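# Hang the necklace on the jewelry box lid tabs

## Task

Drape the necklace over the back of at least one of the little tabs on the inside of the jewelry box lid, so that it drops down on both sides of that tab and no part of it lies outside the box. The box must remain upright, and the necklace must stay in place on its own without any gripper supporting it. Finish by releasing it and pulling the grippers away.

## Robot and tools

Robot and frame. Two arms, left_arm and right_arm, each ending in a two-finger parallel gripper. Poses are reported in one scene frame: origin on the table surface midway between the arms, +x pointing out over the table, +z up, and left_arm on the +y side. The arm names do not refer to left or right in any camera image. Each gripper has its own axes: the fingers extend along its +z and close along its y. The reported end_effector_position is the point between the finger pads, roughly 1 cm short of the fingertips.

Row layout. Every motion command is a row of 14 numbers, each in [-1, 1]: dx, dy, dz, rx, ry, rz, opening for left_arm, followed by the same seven for right_arm. Always send all 14, even if one arm should not move. dx..rz are an offset, expressed in that gripper's own axes, measured from the gripper's pose in the most recent result that shows it (before any such result in this scene, and for second or later calls inside one reply, measured from where the gripper is when the command starts). A value of 1.0 equals 0.6 m of translation or 180 degrees of rotation; rx, ry, rz form a single rotation vector. The opening is absolute, not an offset: +1 is fully open (0.094 m), -1 fully closed. Sending all-zero offsets does not hold still; it pulls the gripper back to the reference pose.

execute_actions. Argument actions is a list holding one item or nothing. An empty list just reports the current state. An item with rows (1 to 15 rows) and steps (1 to 15, default 15) runs that many control steps of 1/30 s; each row covers one step and the final row repeats if rows run out. All rows share the same reference pose rather than building on each other. An item with only steps (up to 300) is a wait counted from the previous result, so your reply time eats into it. Optional pictures (boolean) toggles camera images; they are included by default. A refused call sends nothing to the robot.

move. Argument target is one 14-number row as above. Each gripper travels in a straight line toward its target, paths finishing together, lasting 0.5 to 10 s (cut off at 10 s). Optional speed is the top path speed in m/s, 0.002 to 0.5, default 0.25; rotation is capped at twice that in rad/s. Openings are applied when the move starts. Paths ignore obstacles and the other arm, grippers can lag, drift, and overshoot the speed near full arm extension. The result adds a move: line giving how it ended (done, off_target, moving, held, fault), which limits acted (paced means the pose was clipped, held means some steps were blocked and the arm may then jump fast), and each gripper's distance to its target.

wait. Argument seconds, 0 to 10; nothing new is commanded meanwhile.

zoom_image. Arguments camera (cam_head_left, cam_head_right, cam_high, cam_left_wrist, cam_right_wrist) and region [x0, y0, x1, y1] in pixels, top-left origin, at most 504 by 504. All cameras give 504x504 images; the wrist cameras are fisheye. Calibration (K, distortion, T_world_to_cam) was supplied and may be slightly off.

finished_scene.

Control behaviour. Each step, the commanded pose is limited to within 70 mm and 16 degrees of the measured pose; position is favoured over orientation when both cannot be met. A far target may need several actions; after an action the arm only continues to its last clipped pose. Arms tend to finish a centimetre or more too low and can keep sinking; to hold an arm steady, send the correction back to the desired pose in the first call of a reply and zeros afterwards, raising the aim if it still sags. Each elbow cannot fully straighten. Joint ranges (rad): waist -2.618 to 3.054, shoulder 0 to 3.142, elbow 0 to 3.142, wrist pitch -1.571 to 1.571, wrist yaw -1.571 to 1.571, wrist roll -2.094 to 2.094.

Reading results. The state line shows each gripper's position (m) and quaternion (wxyz); printed positions can err more at long reach. grip_measured is the finger opening on the command scale, with up to about 1 mm fixed bias per gripper; the last Joint positions value gives it in metres. To grasp, command about 0.03 under grip_measured (less for a lighter grip). Pad force tops out near 50 to 62 N and is weaker on parts under about 2 mm thick, like a chain. A pose unreachable line names an arm whose command the clearance check altered; HELD marks steps that were not sent. A Hand target line shows where the controller is heading. Joint torques are raw drive outputs with offsets and noise. MOTOR HOT appears from 75 °C; at 90 °C the arm halts 10 s, and at 100 °C it goes limp and drops; these are OVER-TEMPERATURE FAULT lines. Avoid long loaded holds.

Cautions. Faster and deeper contact pushes harder. Keep the arms from striking or pressing each other. Do not tip the box, drop the necklace, slam, or push anything off the table. Small random tugs on held items or nudges to loose objects can occur. Simulation time keeps running while you think, so keep replies short and motions smooth.

Each tool is called after "Emit:" as name(argument=value, ...), one argument or row to a line, values as JSON.

## Session

Emit:
execute_actions(
  actions=[],
)

Scene clock: 0.00 s of 4800.00 s.
left_arm: end_effector_position=(+0.5462, +0.5226, +0.2397) grip_measured=+1.000 end_effector_quat_wxyz=(+0.411, +0.118, +0.784, +0.450) | right_arm: end_effector_position=(+0.4552, -0.1091, +0.2148) grip_measured=+1.000 end_effector_quat_wxyz=(+0.070, +0.528, +0.597, +0.599)
Joint positions: left_arm=[ 0.257  1.992  1.531  0.192 -0.236  0.916  0.094] | right_arm=[ 0.18   1.675  1.041  0.332 -0.426  2.05   0.094]
Joint velocities: left_arm=[ 0.002 -0.007  0.002  0.051 -0.007  0.007  0.   ] | right_arm=[-0.002  0.002 -0.017 -0.066 -0.066 -0.007  0.   ]
Joint torques (N m, as the arm reports them, + toward a larger angle): no reading
Hand target (left_arm): +0.546, +0.522, +0.258; +0.425, +0.111, +0.773, +0.457
Hand target (right_arm): +0.456, -0.109, +0.227; +0.077, +0.519, +0.595, +0.609

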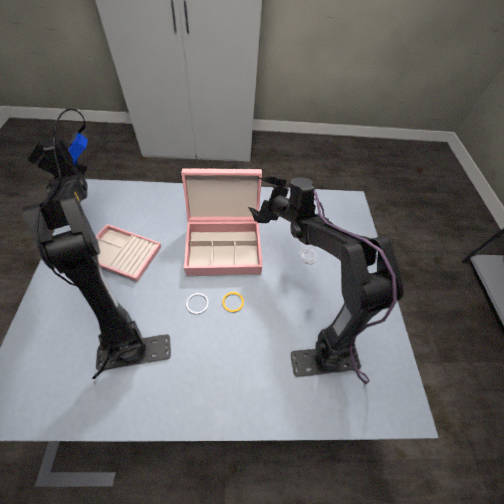

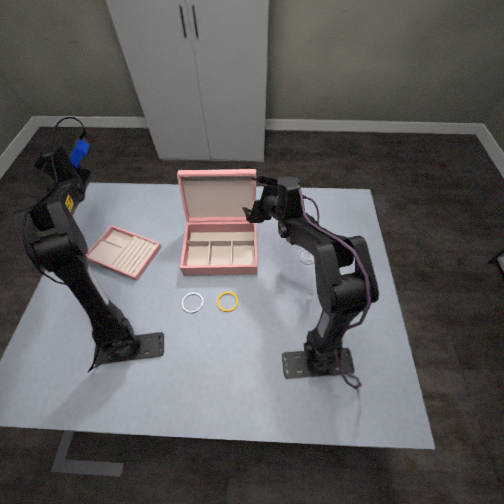

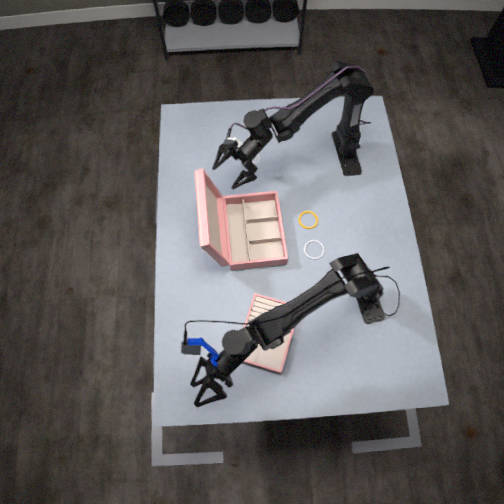

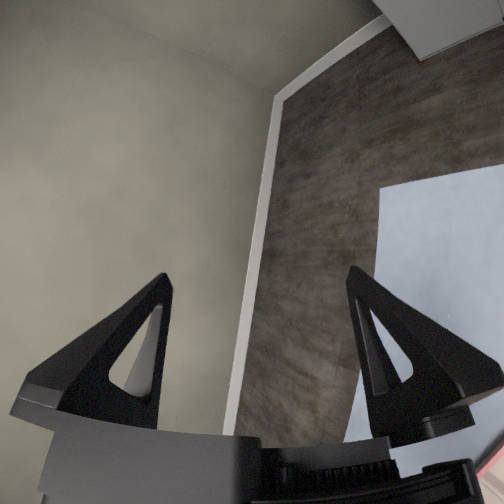

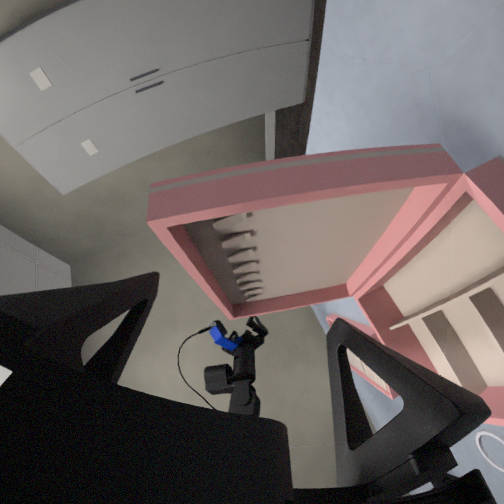

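Emit:
zoom_image(
  camera="cam_head_left",
  region=[160, 160, 340, 320],
)

Emit:
zoom_image(
  camera="cam_right_wrist",
  region=[140, 160, 340, 330],
)

Emit:
zoom_image(
  camera="cam_head_right",
  region=[270, 220, 350, 290],
)

Region (160, 160, 340, 320) of cam_head_left's 504x504 image, scaled by 2.800, with more detail than that image has.

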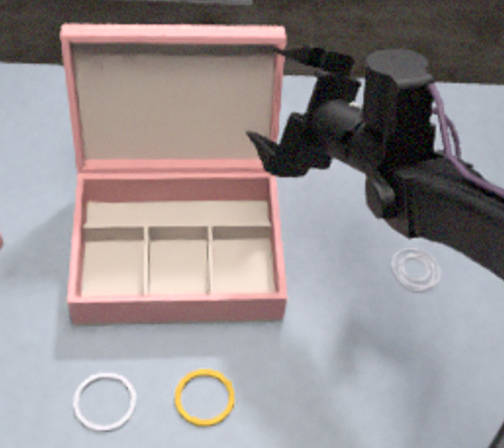

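Region (140, 160, 340, 330) of cam_right_wrist's 504x504 image, scaled by 2.520, with more detail than that image has; it fills the top 428 rows of this view, and the rest is white.

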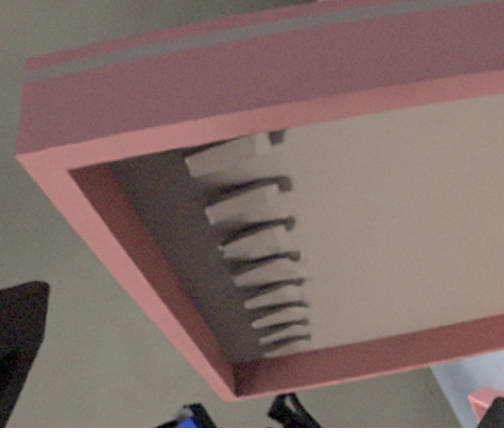

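Region (270, 220, 350, 290) of cam_head_right's 504x504 image, scaled by 6.300, with more detail than that image has; it fills the top 441 rows of this view, and the rest is white.

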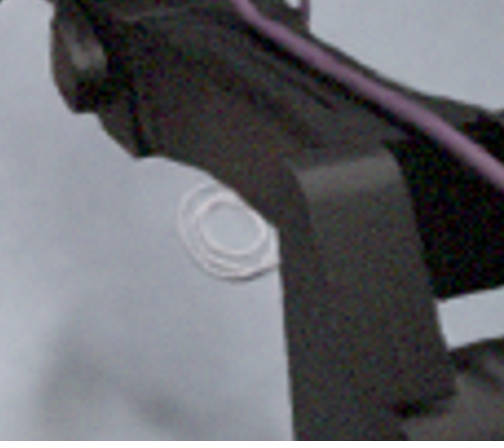

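Emit:
move(
  target=[0,0,0,0,0,0,1,-0.275,-0.113,-0.30,0.443,0.052,-0.39,1],
)

Emit:
zoom_image(
  camera="cam_right_wrist",
  region=[150, 130, 350, 330],
)

Scene clock: 17.00 s of 4800.00 s.
left_arm: end_effector_position=(+0.5462, +0.5226, +0.2397) grip_measured=+1.000 end_effector_quat_wxyz=(+0.411, +0.118, +0.784, +0.450) | right_arm: end_effector_position=(+0.3633, -0.3246, +0.1180) grip_measured=+1.000 end_effector_quat_wxyz=(-0.000, +0.001, +1.000, +0.003)
Joint positions: left_arm=[ 0.257  1.992  1.531  0.192 -0.236  0.916  0.094] | right_arm=[-0.117  1.947  1.715 -1.34  -0.006 -0.008  0.094]
Joint velocities: left_arm=[-0.002 -0.002 -0.007  0.007 -0.037  0.022  0.   ] | right_arm=[ 0.007  0.002  0.002  0.066  0.007 -0.037  0.   ]
Joint torques (N m, as the arm reports them, + toward a larger angle): left_arm=[  0.03 -11.6    6.91   2.    -0.04   0.  ] | right_arm=[ 0.21 -8.64  4.99  0.16  0.08 -0.1 ]
Hand target (left_arm): +0.546, +0.523, +0.240; +0.411, +0.118, +0.784, +0.450
Hand target (right_arm): +0.361, -0.326, +0.118; -0.002, -0.006, +1.000, -0.003
Off the commanded pose (left_arm): 0.000 m, 0 deg.
Off the commanded pose (right_arm): 0.003 m, 0 deg.
After step 90, 9.73 s passed at rest.
move: done
camera_calibration (this result's frames):
cam_right_wrist: T_world_to_cam=[[0.288337, -0.957377, -0.0170807, -0.414511], [-0.871884, -0.269879, 0.408637, 0.217254], [-0.39583, -0.102933, -0.912537, 0.328203], [0, 0, 0, 1]] pos_world=[0.438851, -0.304428, 0.20364]

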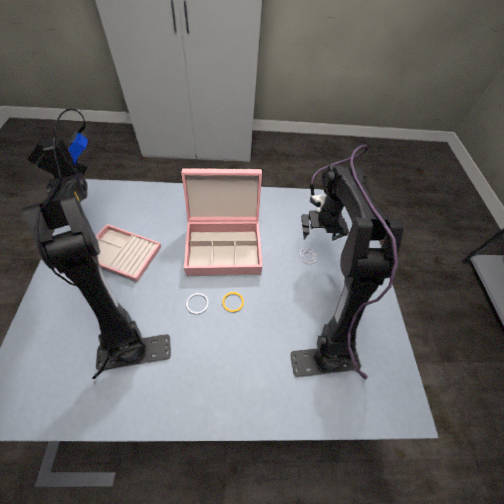

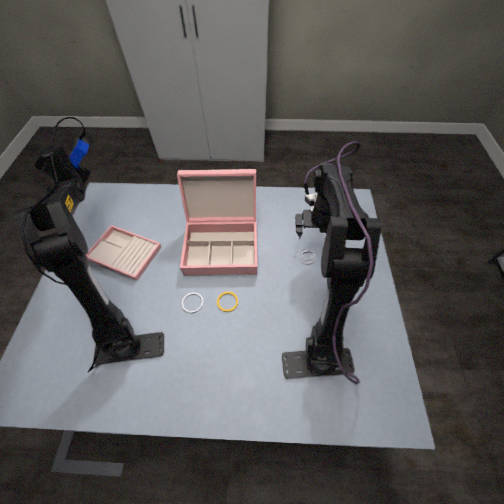

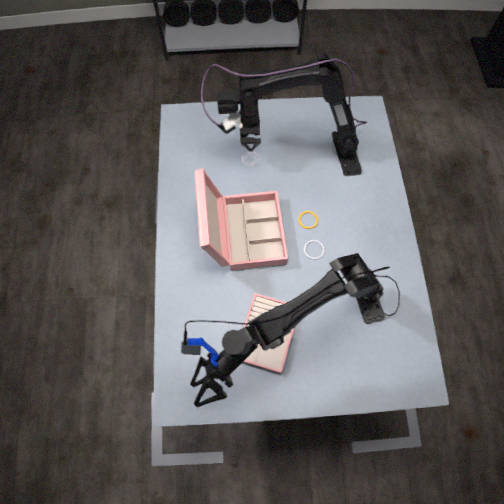

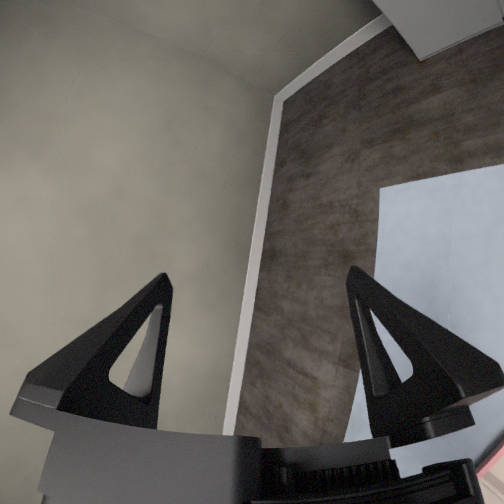

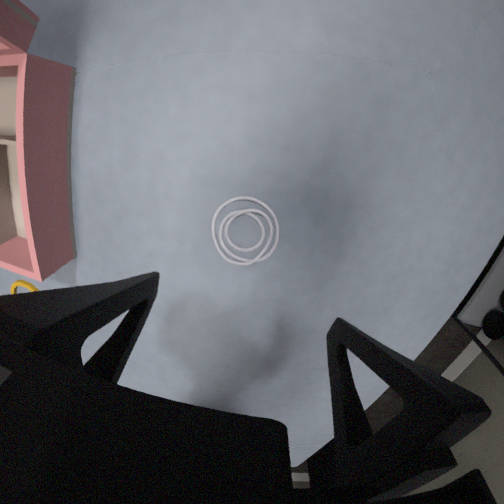

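Region (150, 130, 350, 330) of cam_right_wrist's 504x504 image, scaled by 2.520, with more detail than that image has.

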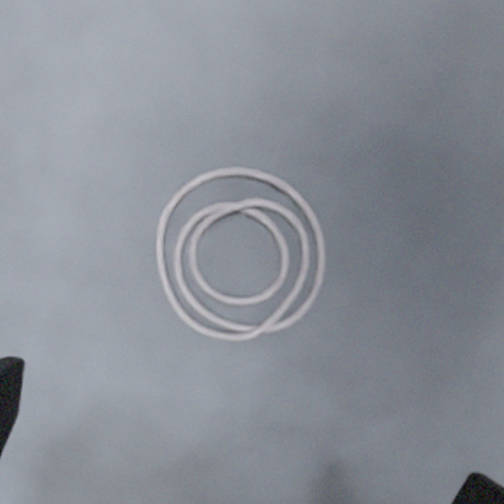

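Emit:
move(
  target=[0,0,0,0,0,0,1,-0.005,0.066,0.14,0,0,0,-0.76],
)

Emit:
zoom_image(
  camera="cam_right_wrist",
  region=[150, 180, 400, 400],
)

Scene clock: 22.50 s of 4800.00 s.
left_arm: end_effector_position=(+0.5462, +0.5226, +0.2397) grip_measured=+1.000 end_effector_quat_wxyz=(+0.411, +0.118, +0.784, +0.450) | right_arm: end_effector_position=(+0.3629, -0.2860, +0.0338) grip_measured=-0.758 end_effector_quat_wxyz=(-0.010, -0.002, +1.000, +0.001)
Joint positions: left_arm=[ 0.257  1.992  1.531  0.192 -0.236  0.916  0.094] | right_arm=[-0.012  2.018  1.479 -1.05  -0.004  0.092  0.011]
Joint velocities: left_arm=[-0.017  0.007  0.017  0.066  0.022  0.022  0.   ] | right_arm=[ 0.017  0.002 -0.002  0.007  0.022  0.007 -0.001]
Joint torques (N m, as the arm reports them, + toward a larger angle): left_arm=[  0.01 -11.59   6.88   2.    -0.04  -0.01] | right_arm=[ 0.4  -8.84  5.2   0.3  -0.07  0.08]
Hand target (left_arm): +0.546, +0.523, +0.240; +0.411, +0.118, +0.784, +0.450
Hand target (right_arm): +0.367, -0.283, +0.035; +0.001, +0.001, +1.000, +0.003
Off the commanded pose (left_arm): 0.000 m, 0 deg.
Off the commanded pose (right_arm): 0.004 m, 1 deg.
After step 90, 1.43 s passed at rest.
move: done
camera_calibration (this result's frames):
cam_right_wrist: T_world_to_cam=[[0.293112, -0.955886, -0.0191909, -0.380126], [-0.862306, -0.272979, 0.426511, 0.256681], [-0.412934, -0.108467, -0.904279, 0.259546], [0, 0, 0, 1]] pos_world=[0.439932, -0.265137, 0.11793]

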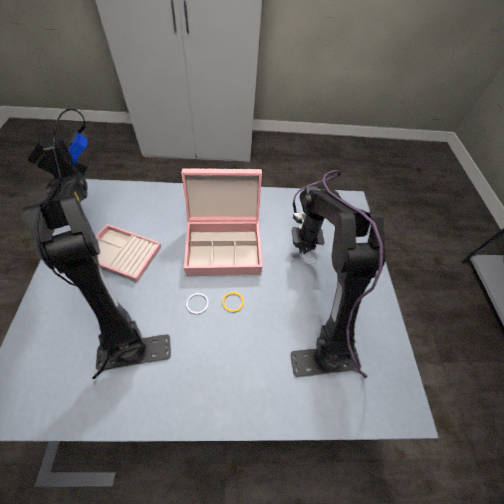

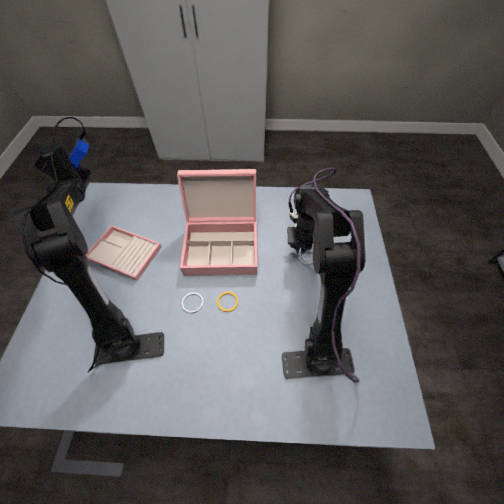

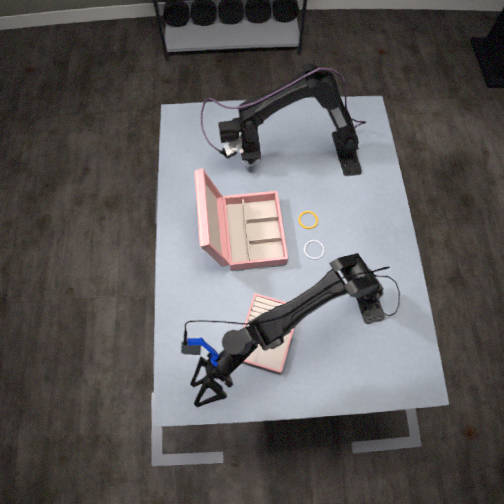

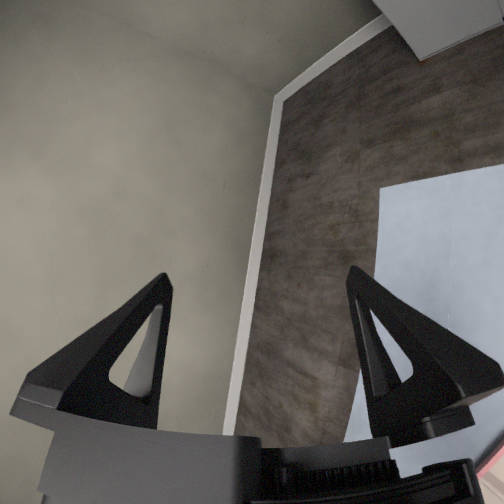

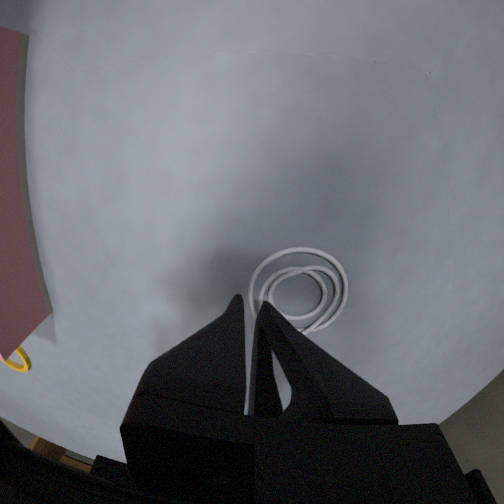

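Region (150, 180, 400, 400) of cam_right_wrist's 504x504 image, scaled by 2.016, with more detail than that image has; it fills the top 444 rows of this view, and the rest is white.

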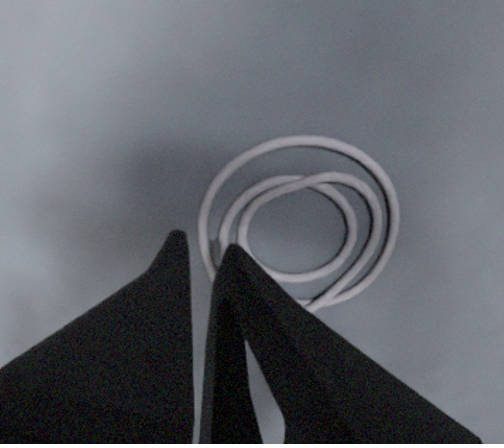

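Emit:
move(
  target=[0,0,0,0,0,0,1,-0.008,0.009,0.027,0,0,0,-0.76],
  speed=0.08,
)

Emit:
zoom_image(
  camera="cam_right_wrist",
  region=[180, 220, 380, 380],
)

Scene clock: 25.57 s of 4800.00 s.
left_arm: end_effector_position=(+0.5462, +0.5226, +0.2397) grip_measured=+1.000 end_effector_quat_wxyz=(+0.411, +0.118, +0.784, +0.450) | right_arm: end_effector_position=(+0.3672, -0.2856, +0.0218) grip_measured=-0.758 end_effector_quat_wxyz=(-0.012, +0.000, +1.000, +0.001)
Joint positions: left_arm=[ 0.257  1.992  1.531  0.192 -0.236  0.916  0.094] | right_arm=[-0.012  2.052  1.479 -1.021 -0.004  0.095  0.011]
Joint velocities: left_arm=[-0.022  0.002  0.002 -0.037 -0.037 -0.007  0.   ] | right_arm=[ 0.002 -0.002  0.002 -0.022 -0.007  0.022  0.   ]
Joint torques (N m, as the arm reports them, + toward a larger angle): left_arm=[  0.02 -11.57   6.9    1.99  -0.03  -0.02] | right_arm=[ 1.16 -8.2   4.55  0.29 -0.03  0.09]
Hand target (left_arm): +0.546, +0.523, +0.240; +0.411, +0.118, +0.784, +0.450
Hand target (right_arm): +0.367, -0.280, +0.017; -0.010, -0.002, +1.000, +0.001
Off the commanded pose (left_arm): 0.000 m, 0 deg.
Off the commanded pose (right_arm): 0.007 m, 0 deg.
move: done
camera_calibration (this result's frames):
cam_right_wrist: T_world_to_cam=[[0.289755, -0.956894, -0.0198825, -0.380269], [-0.861607, -0.269834, 0.42991, 0.266205], [-0.416743, -0.107437, -0.902653, 0.252187], [0, 0, 0, 1]] pos_world=[0.444646, -0.264952, 0.105633]

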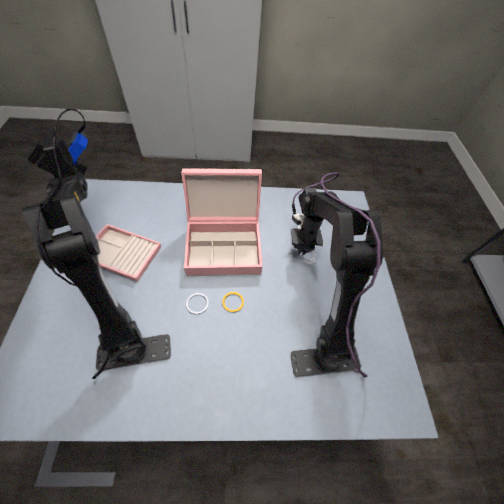

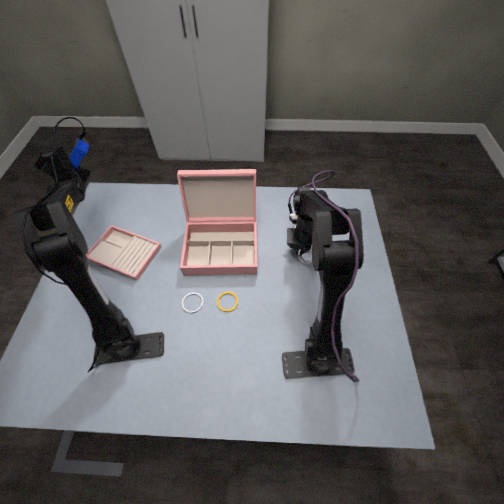

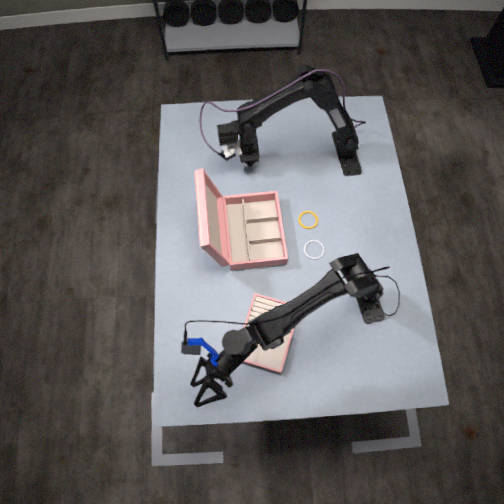

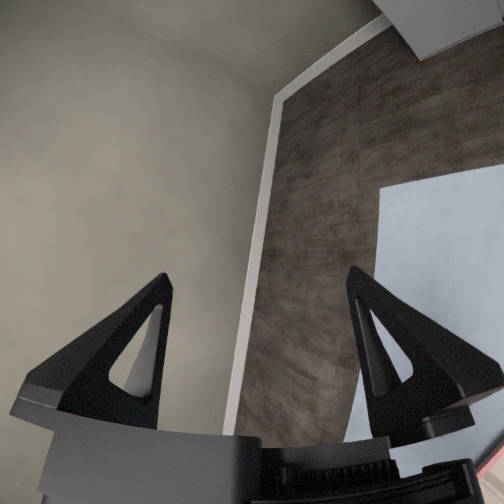

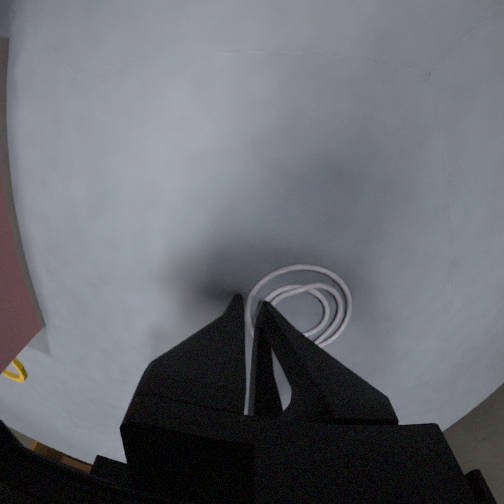

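Region (180, 220, 380, 380) of cam_right_wrist's 504x504 image, scaled by 2.520, with more detail than that image has; it fills the top 403 rows of this view, and the rest is white.

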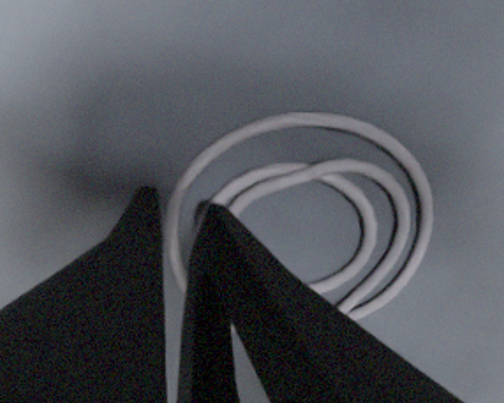

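Emit:
move(
  target=[0,0,0,0,0,0,1,-0.012,0.016,0.018,0,0,0,-0.76],
  speed=0.05,
)

Emit:
zoom_image(
  camera="cam_right_wrist",
  region=[180, 220, 380, 380],
)

Scene clock: 27.87 s of 4800.00 s.
left_arm: end_effector_position=(+0.5462, +0.5226, +0.2397) grip_measured=+1.000 end_effector_quat_wxyz=(+0.411, +0.118, +0.784, +0.450) | right_arm: end_effector_position=(+0.3651, -0.2821, +0.0118) grip_measured=-0.758 end_effector_quat_wxyz=(-0.023, +0.000, +1.000, -0.002)
Joint positions: left_arm=[ 0.257  1.992  1.531  0.192 -0.236  0.916  0.094] | right_arm=[-0.001  2.08   1.479 -1.016 -0.001  0.108  0.011]
Joint velocities: left_arm=[-0.007 -0.012 -0.007  0.037 -0.037 -0.037  0.   ] | right_arm=[ 0.007 -0.007 -0.002  0.022  0.007 -0.037 -0.001]
Joint torques (N m, as the arm reports them, + toward a larger angle): left_arm=[  0.   -11.63   6.87   2.01  -0.04  -0.01] | right_arm=[ 1.01 -7.75  6.48  0.24 -0.05  0.13]
Hand target (left_arm): +0.546, +0.523, +0.240; +0.411, +0.118, +0.784, +0.450
Hand target (right_arm): +0.374, -0.276, +0.011; -0.012, +0.000, +1.000, +0.001
Off the commanded pose (left_arm): 0.000 m, 0 deg.
Off the commanded pose (right_arm): 0.011 m, 1 deg.
move: off_target (right_arm)
camera_calibration (this result's frames):
cam_right_wrist: T_world_to_cam=[[0.288658, -0.957202, -0.021002, -0.376141], [-0.851551, -0.266701, 0.451365, 0.266598], [-0.437649, -0.112406, -0.892092, 0.248735], [0, 0, 0, 1]] pos_world=[0.444457, -0.260982, 0.0936614]

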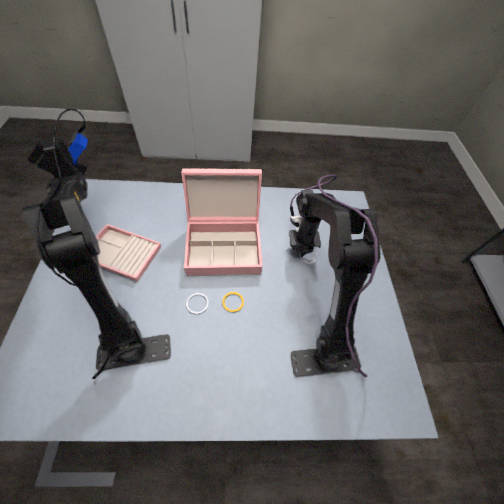

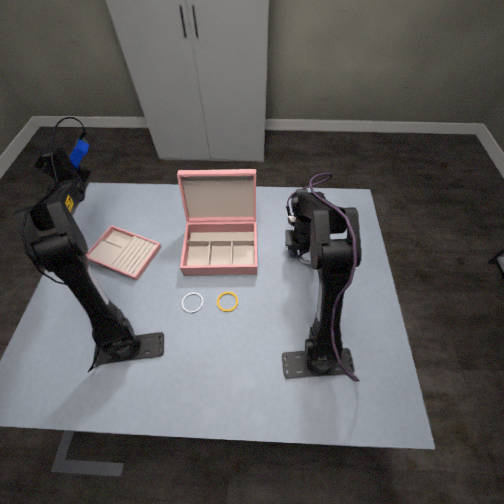

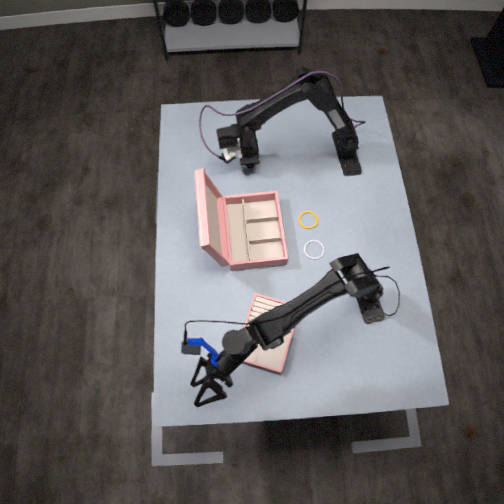

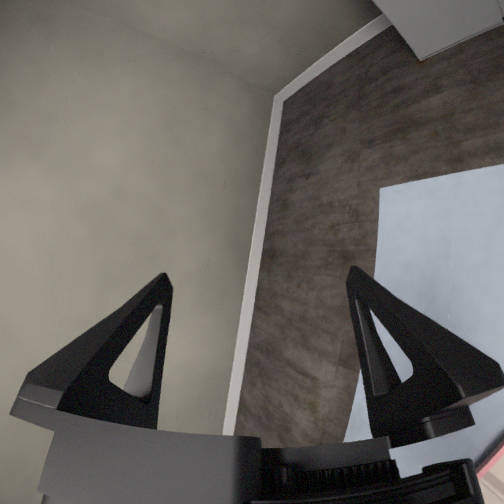

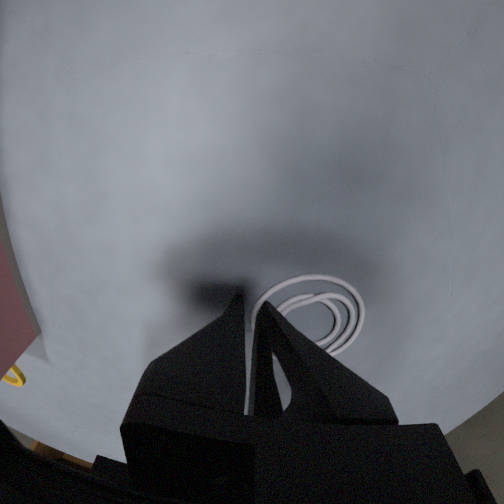

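Region (180, 220, 380, 380) of cam_right_wrist's 504x504 image, scaled by 2.520, with more detail than that image has; it fills the top 403 rows of this view, and the rest is white.

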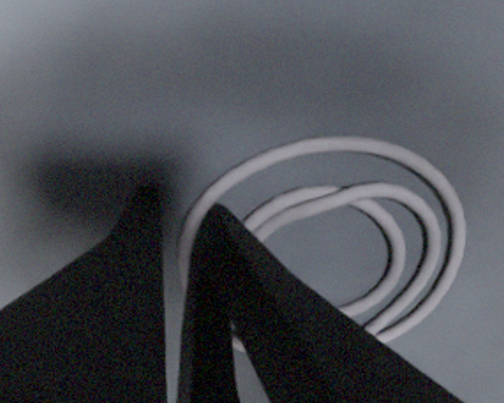

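Looks placed. Lower a bit, close, lift.

Emit:
move(
  target=[0,0,0,0,0,0,1,0,0,0.012,0,0,0,-0.76],
  speed=0.03,
)

Emit:
move(
  target=[0,0,0,0,0,0,1,0,0,0,0,0,0,-1],
)

Emit:
move(
  target=[0,0,0,0,0,0,1,0.1,0,-0.42,0,0,0,-1],
  speed=0.15,
)

Emit:
zoom_image(
  camera="cam_head_left",
  region=[240, 150, 400, 310],
)

Scene clock: 30.90 s of 4800.00 s.
left_arm: end_effector_position=(+0.5462, +0.5226, +0.2397) grip_measured=+1.000 end_effector_quat_wxyz=(+0.411, +0.118, +0.784, +0.450) | right_arm: end_effector_position=(+0.3651, -0.2820, +0.0118) grip_measured=-0.758 end_effector_quat_wxyz=(-0.023, +0.001, +1.000, -0.002)
Joint positions: left_arm=[ 0.257  1.992  1.531  0.192 -0.236  0.916  0.094] | right_arm=[-0.001  2.08   1.479 -1.016 -0.001  0.109  0.011]
Joint velocities: left_arm=[-0.012  0.012 -0.002  0.022  0.022  0.022  0.   ] | right_arm=[ 0.002 -0.007 -0.012 -0.066  0.037  0.051 -0.   ]
Joint torques (N m, as the arm reports them, + toward a larger angle): left_arm=[ -0.01 -11.6    6.9    1.99  -0.04  -0.03] | right_arm=[ 0.01 -8.11  4.09  0.3  -0.02 -0.01]
Hand target (left_arm): +0.546, +0.523, +0.240; +0.411, +0.118, +0.784, +0.450
Hand target (right_arm): +0.365, -0.282, +0.005; -0.023, +0.001, +1.000, -0.002
Off the commanded pose (left_arm): 0.000 m, 0 deg.
Off the commanded pose (right_arm): 0.007 m, 0 deg.
move: done
camera_calibration (this result's frames):
cam_right_wrist: T_world_to_cam=[[0.287207, -0.957641, -0.0208624, -0.375755], [-0.852131, -0.265389, 0.451046, 0.267268], [-0.437477, -0.111766, -0.892257, 0.248892], [0, 0, 0, 1]] pos_world=[0.444551, -0.261091, 0.0936868]

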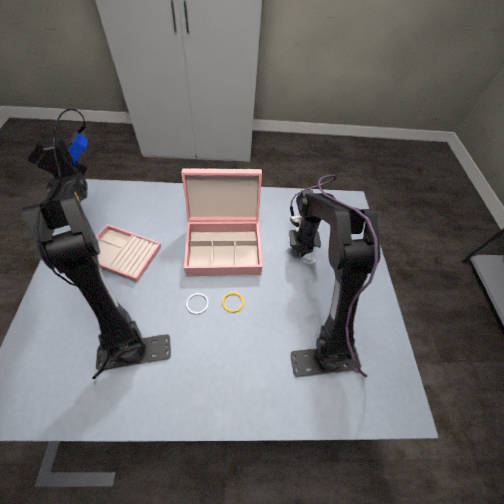

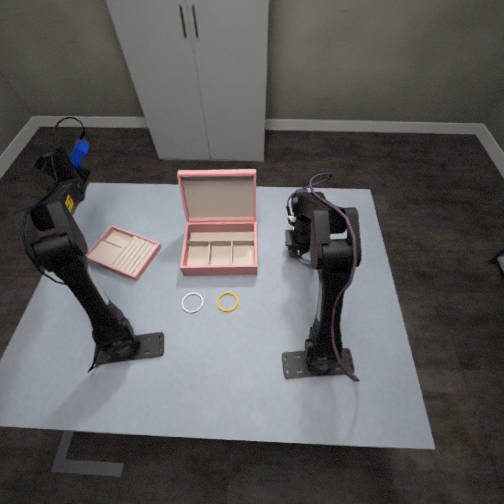

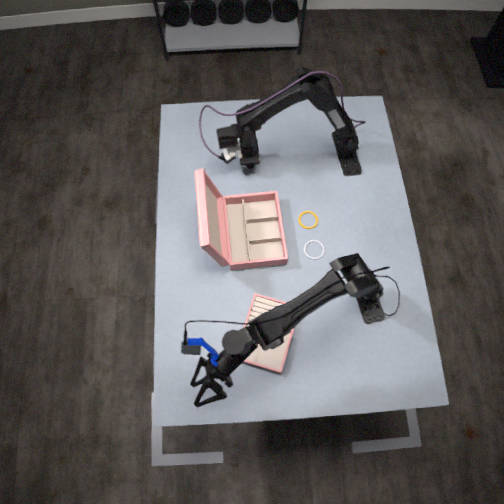

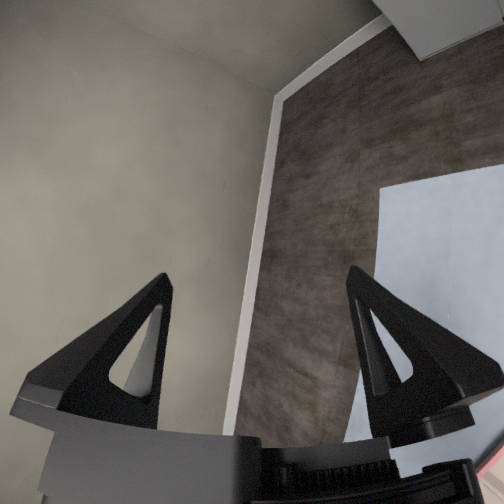

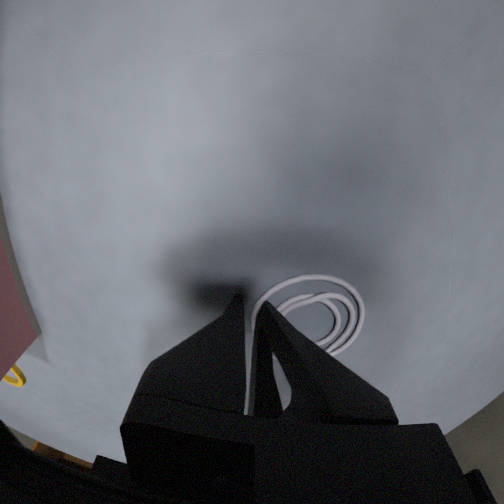

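Scene clock: 31.40 s of 4800.00 s.
left_arm: end_effector_position=(+0.5462, +0.5226, +0.2397) grip_measured=+1.000 end_effector_quat_wxyz=(+0.411, +0.118, +0.784, +0.450) | right_arm: end_effector_position=(+0.3652, -0.2821, +0.0118) grip_measured=-0.979 end_effector_quat_wxyz=(-0.023, +0.001, +1.000, -0.002)
Joint positions: left_arm=[ 0.257  1.992  1.531  0.192 -0.236  0.916  0.094] | right_arm=[-0.001  2.08   1.479 -1.016 -0.001  0.109  0.001]
Joint velocities: left_arm=[-0.017 -0.007 -0.007  0.066 -0.007  0.037  0.   ] | right_arm=[ 0.002 -0.007  0.002 -0.007 -0.007 -0.007 -0.   ]
Joint torques (N m, as the arm reports them, + toward a larger angle): left_arm=[  0.   -11.62   6.89   2.    -0.03  -0.02] | right_arm=[-0.02 -8.78  5.28  0.1  -0.04 -0.01]
Hand target (left_arm): +0.546, +0.523, +0.240; +0.411, +0.118, +0.784, +0.450
Hand target (right_arm): +0.365, -0.282, +0.012; -0.023, +0.001, +1.000, -0.002
Off the commanded pose (left_arm): 0.000 m, 0 deg.
Off the commanded pose (right_arm): 0.000 m, 0 deg.
move: done
camera_calibration (this result's frames):
cam_right_wrist: T_world_to_cam=[[0.287224, -0.957644, -0.0204879, -0.375833], [-0.852144, -0.265233, 0.451112, 0.267305], [-0.437438, -0.112112, -0.892232, 0.248776], [0, 0, 0, 1]] pos_world=[0.444555, -0.261126, 0.093682]

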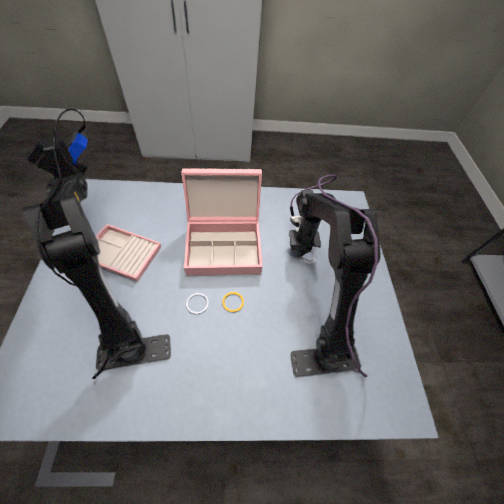

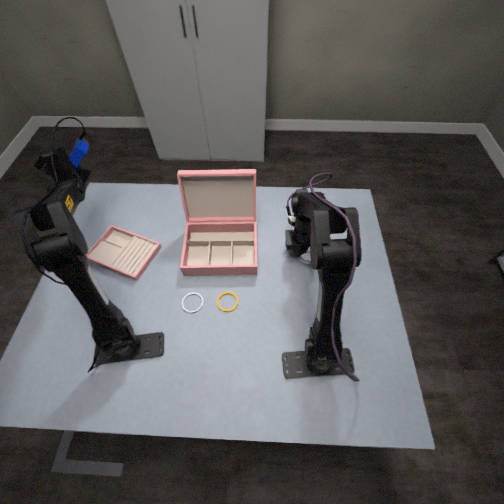

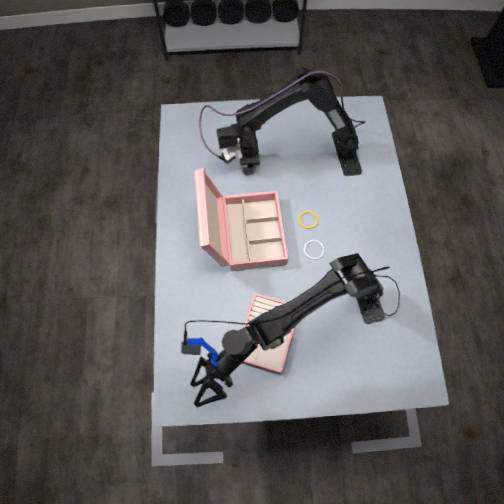

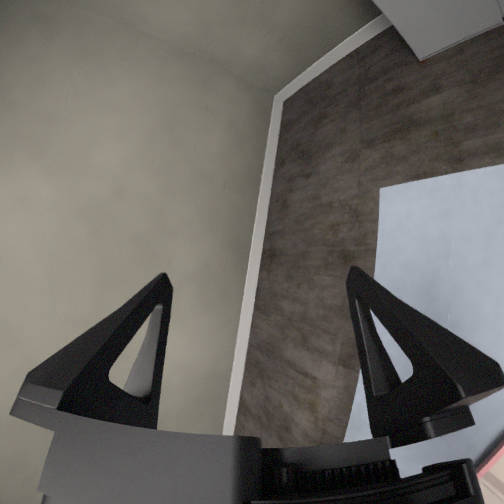

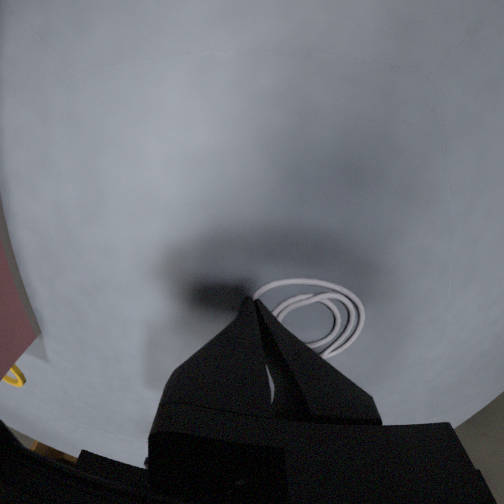

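Scene clock: 33.50 s of 4800.00 s.
left_arm: end_effector_position=(+0.5462, +0.5226, +0.2397) grip_measured=+1.000 end_effector_quat_wxyz=(+0.411, +0.118, +0.784, +0.450) | right_arm: end_effector_position=(+0.3196, -0.2870, +0.2554) grip_measured=-0.979 end_effector_quat_wxyz=(+0.120, +0.003, +0.993, +0.014)
Joint positions: left_arm=[ 0.257  1.992  1.531  0.192 -0.236  0.916  0.094] | right_arm=[-0.001  1.659  1.892 -1.562 -0.001  0.112  0.001]
Joint velocities: left_arm=[-0.012 -0.017 -0.007  0.022 -0.11  -0.022  0.   ] | right_arm=[ 0.012 -0.012  0.002  0.037  0.051  0.022 -0.   ]
Joint torques (N m, as the arm reports them, + toward a larger angle): left_arm=[  0.   -11.61   6.89   2.    -0.04  -0.01] | right_arm=[ 0.95 -6.95  7.18  0.44 -0.02  0.09]
Hand target (left_arm): +0.546, +0.523, +0.240; +0.411, +0.118, +0.784, +0.450
Hand target (right_arm): +0.317, -0.284, +0.267; +0.134, +0.002, +0.991, +0.017
Off the commanded pose (left_arm): 0.000 m, 0 deg.
Off the commanded pose (right_arm): 0.013 m, 17 deg; orientation clipped at the last step of the last action.
joint sent to its limit (right arm) — the command would take joint 4 (wrist pitch) past its lower limit, so that joint was sent only as far as its limit.
move: off_target (right_arm); limits=paced
camera_calibration (this result's frames):
cam_right_wrist: T_world_to_cam=[[0.282643, -0.958696, 0.0318565, -0.374634], [-0.94456, -0.272383, 0.183341, 0.213173], [-0.167091, -0.0819104, -0.982533, 0.390931], [0, 0, 0, 1]] pos_world=[0.372563, -0.269074, 0.356953]

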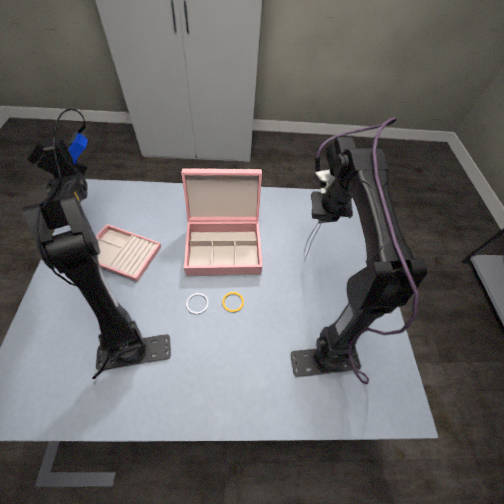

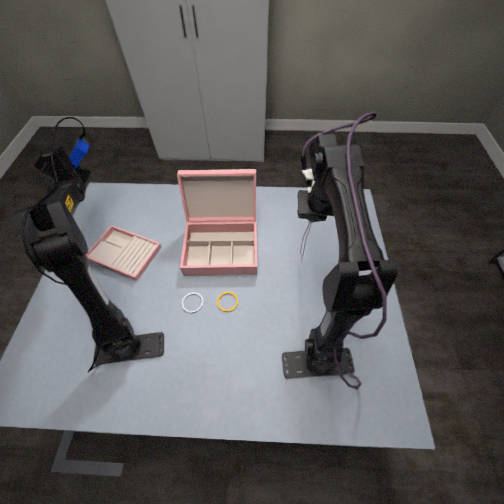

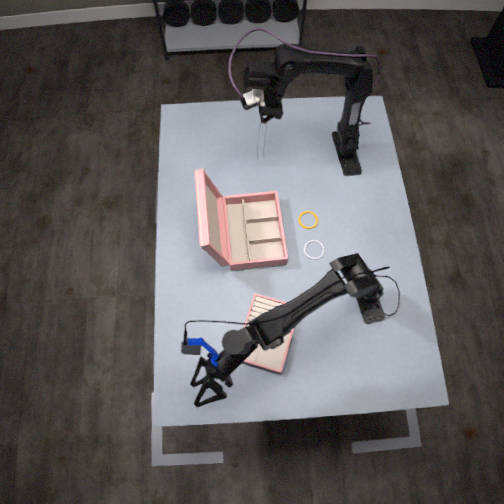

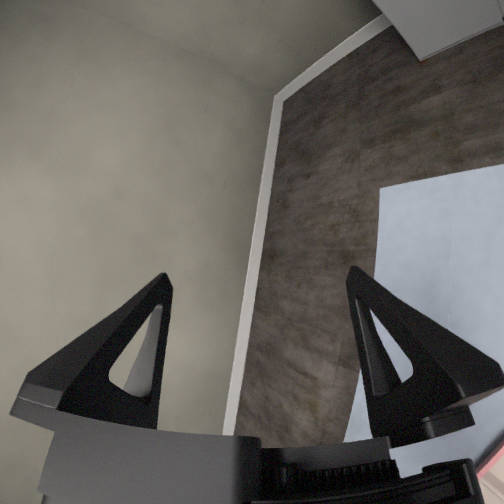

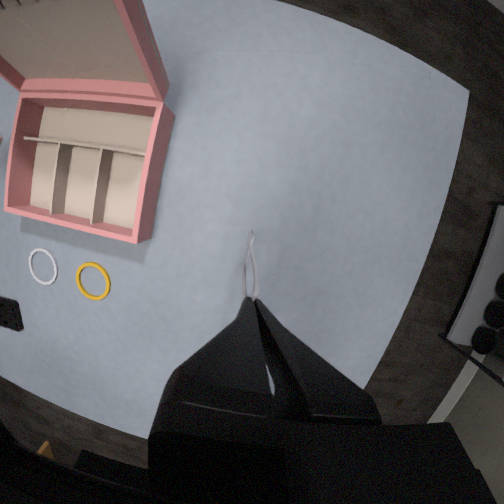

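Region (240, 150, 400, 310) of cam_head_left's 504x504 image, scaled by 3.150, with more detail than that image has.

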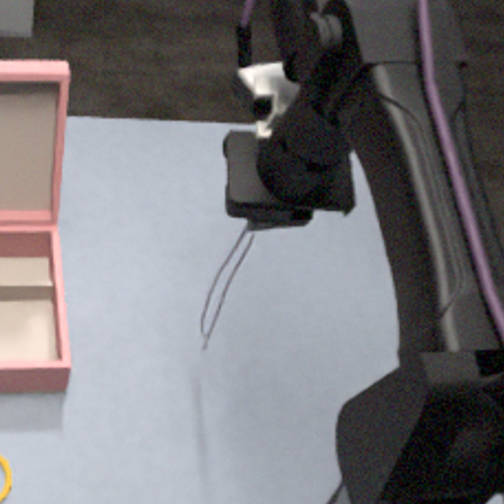

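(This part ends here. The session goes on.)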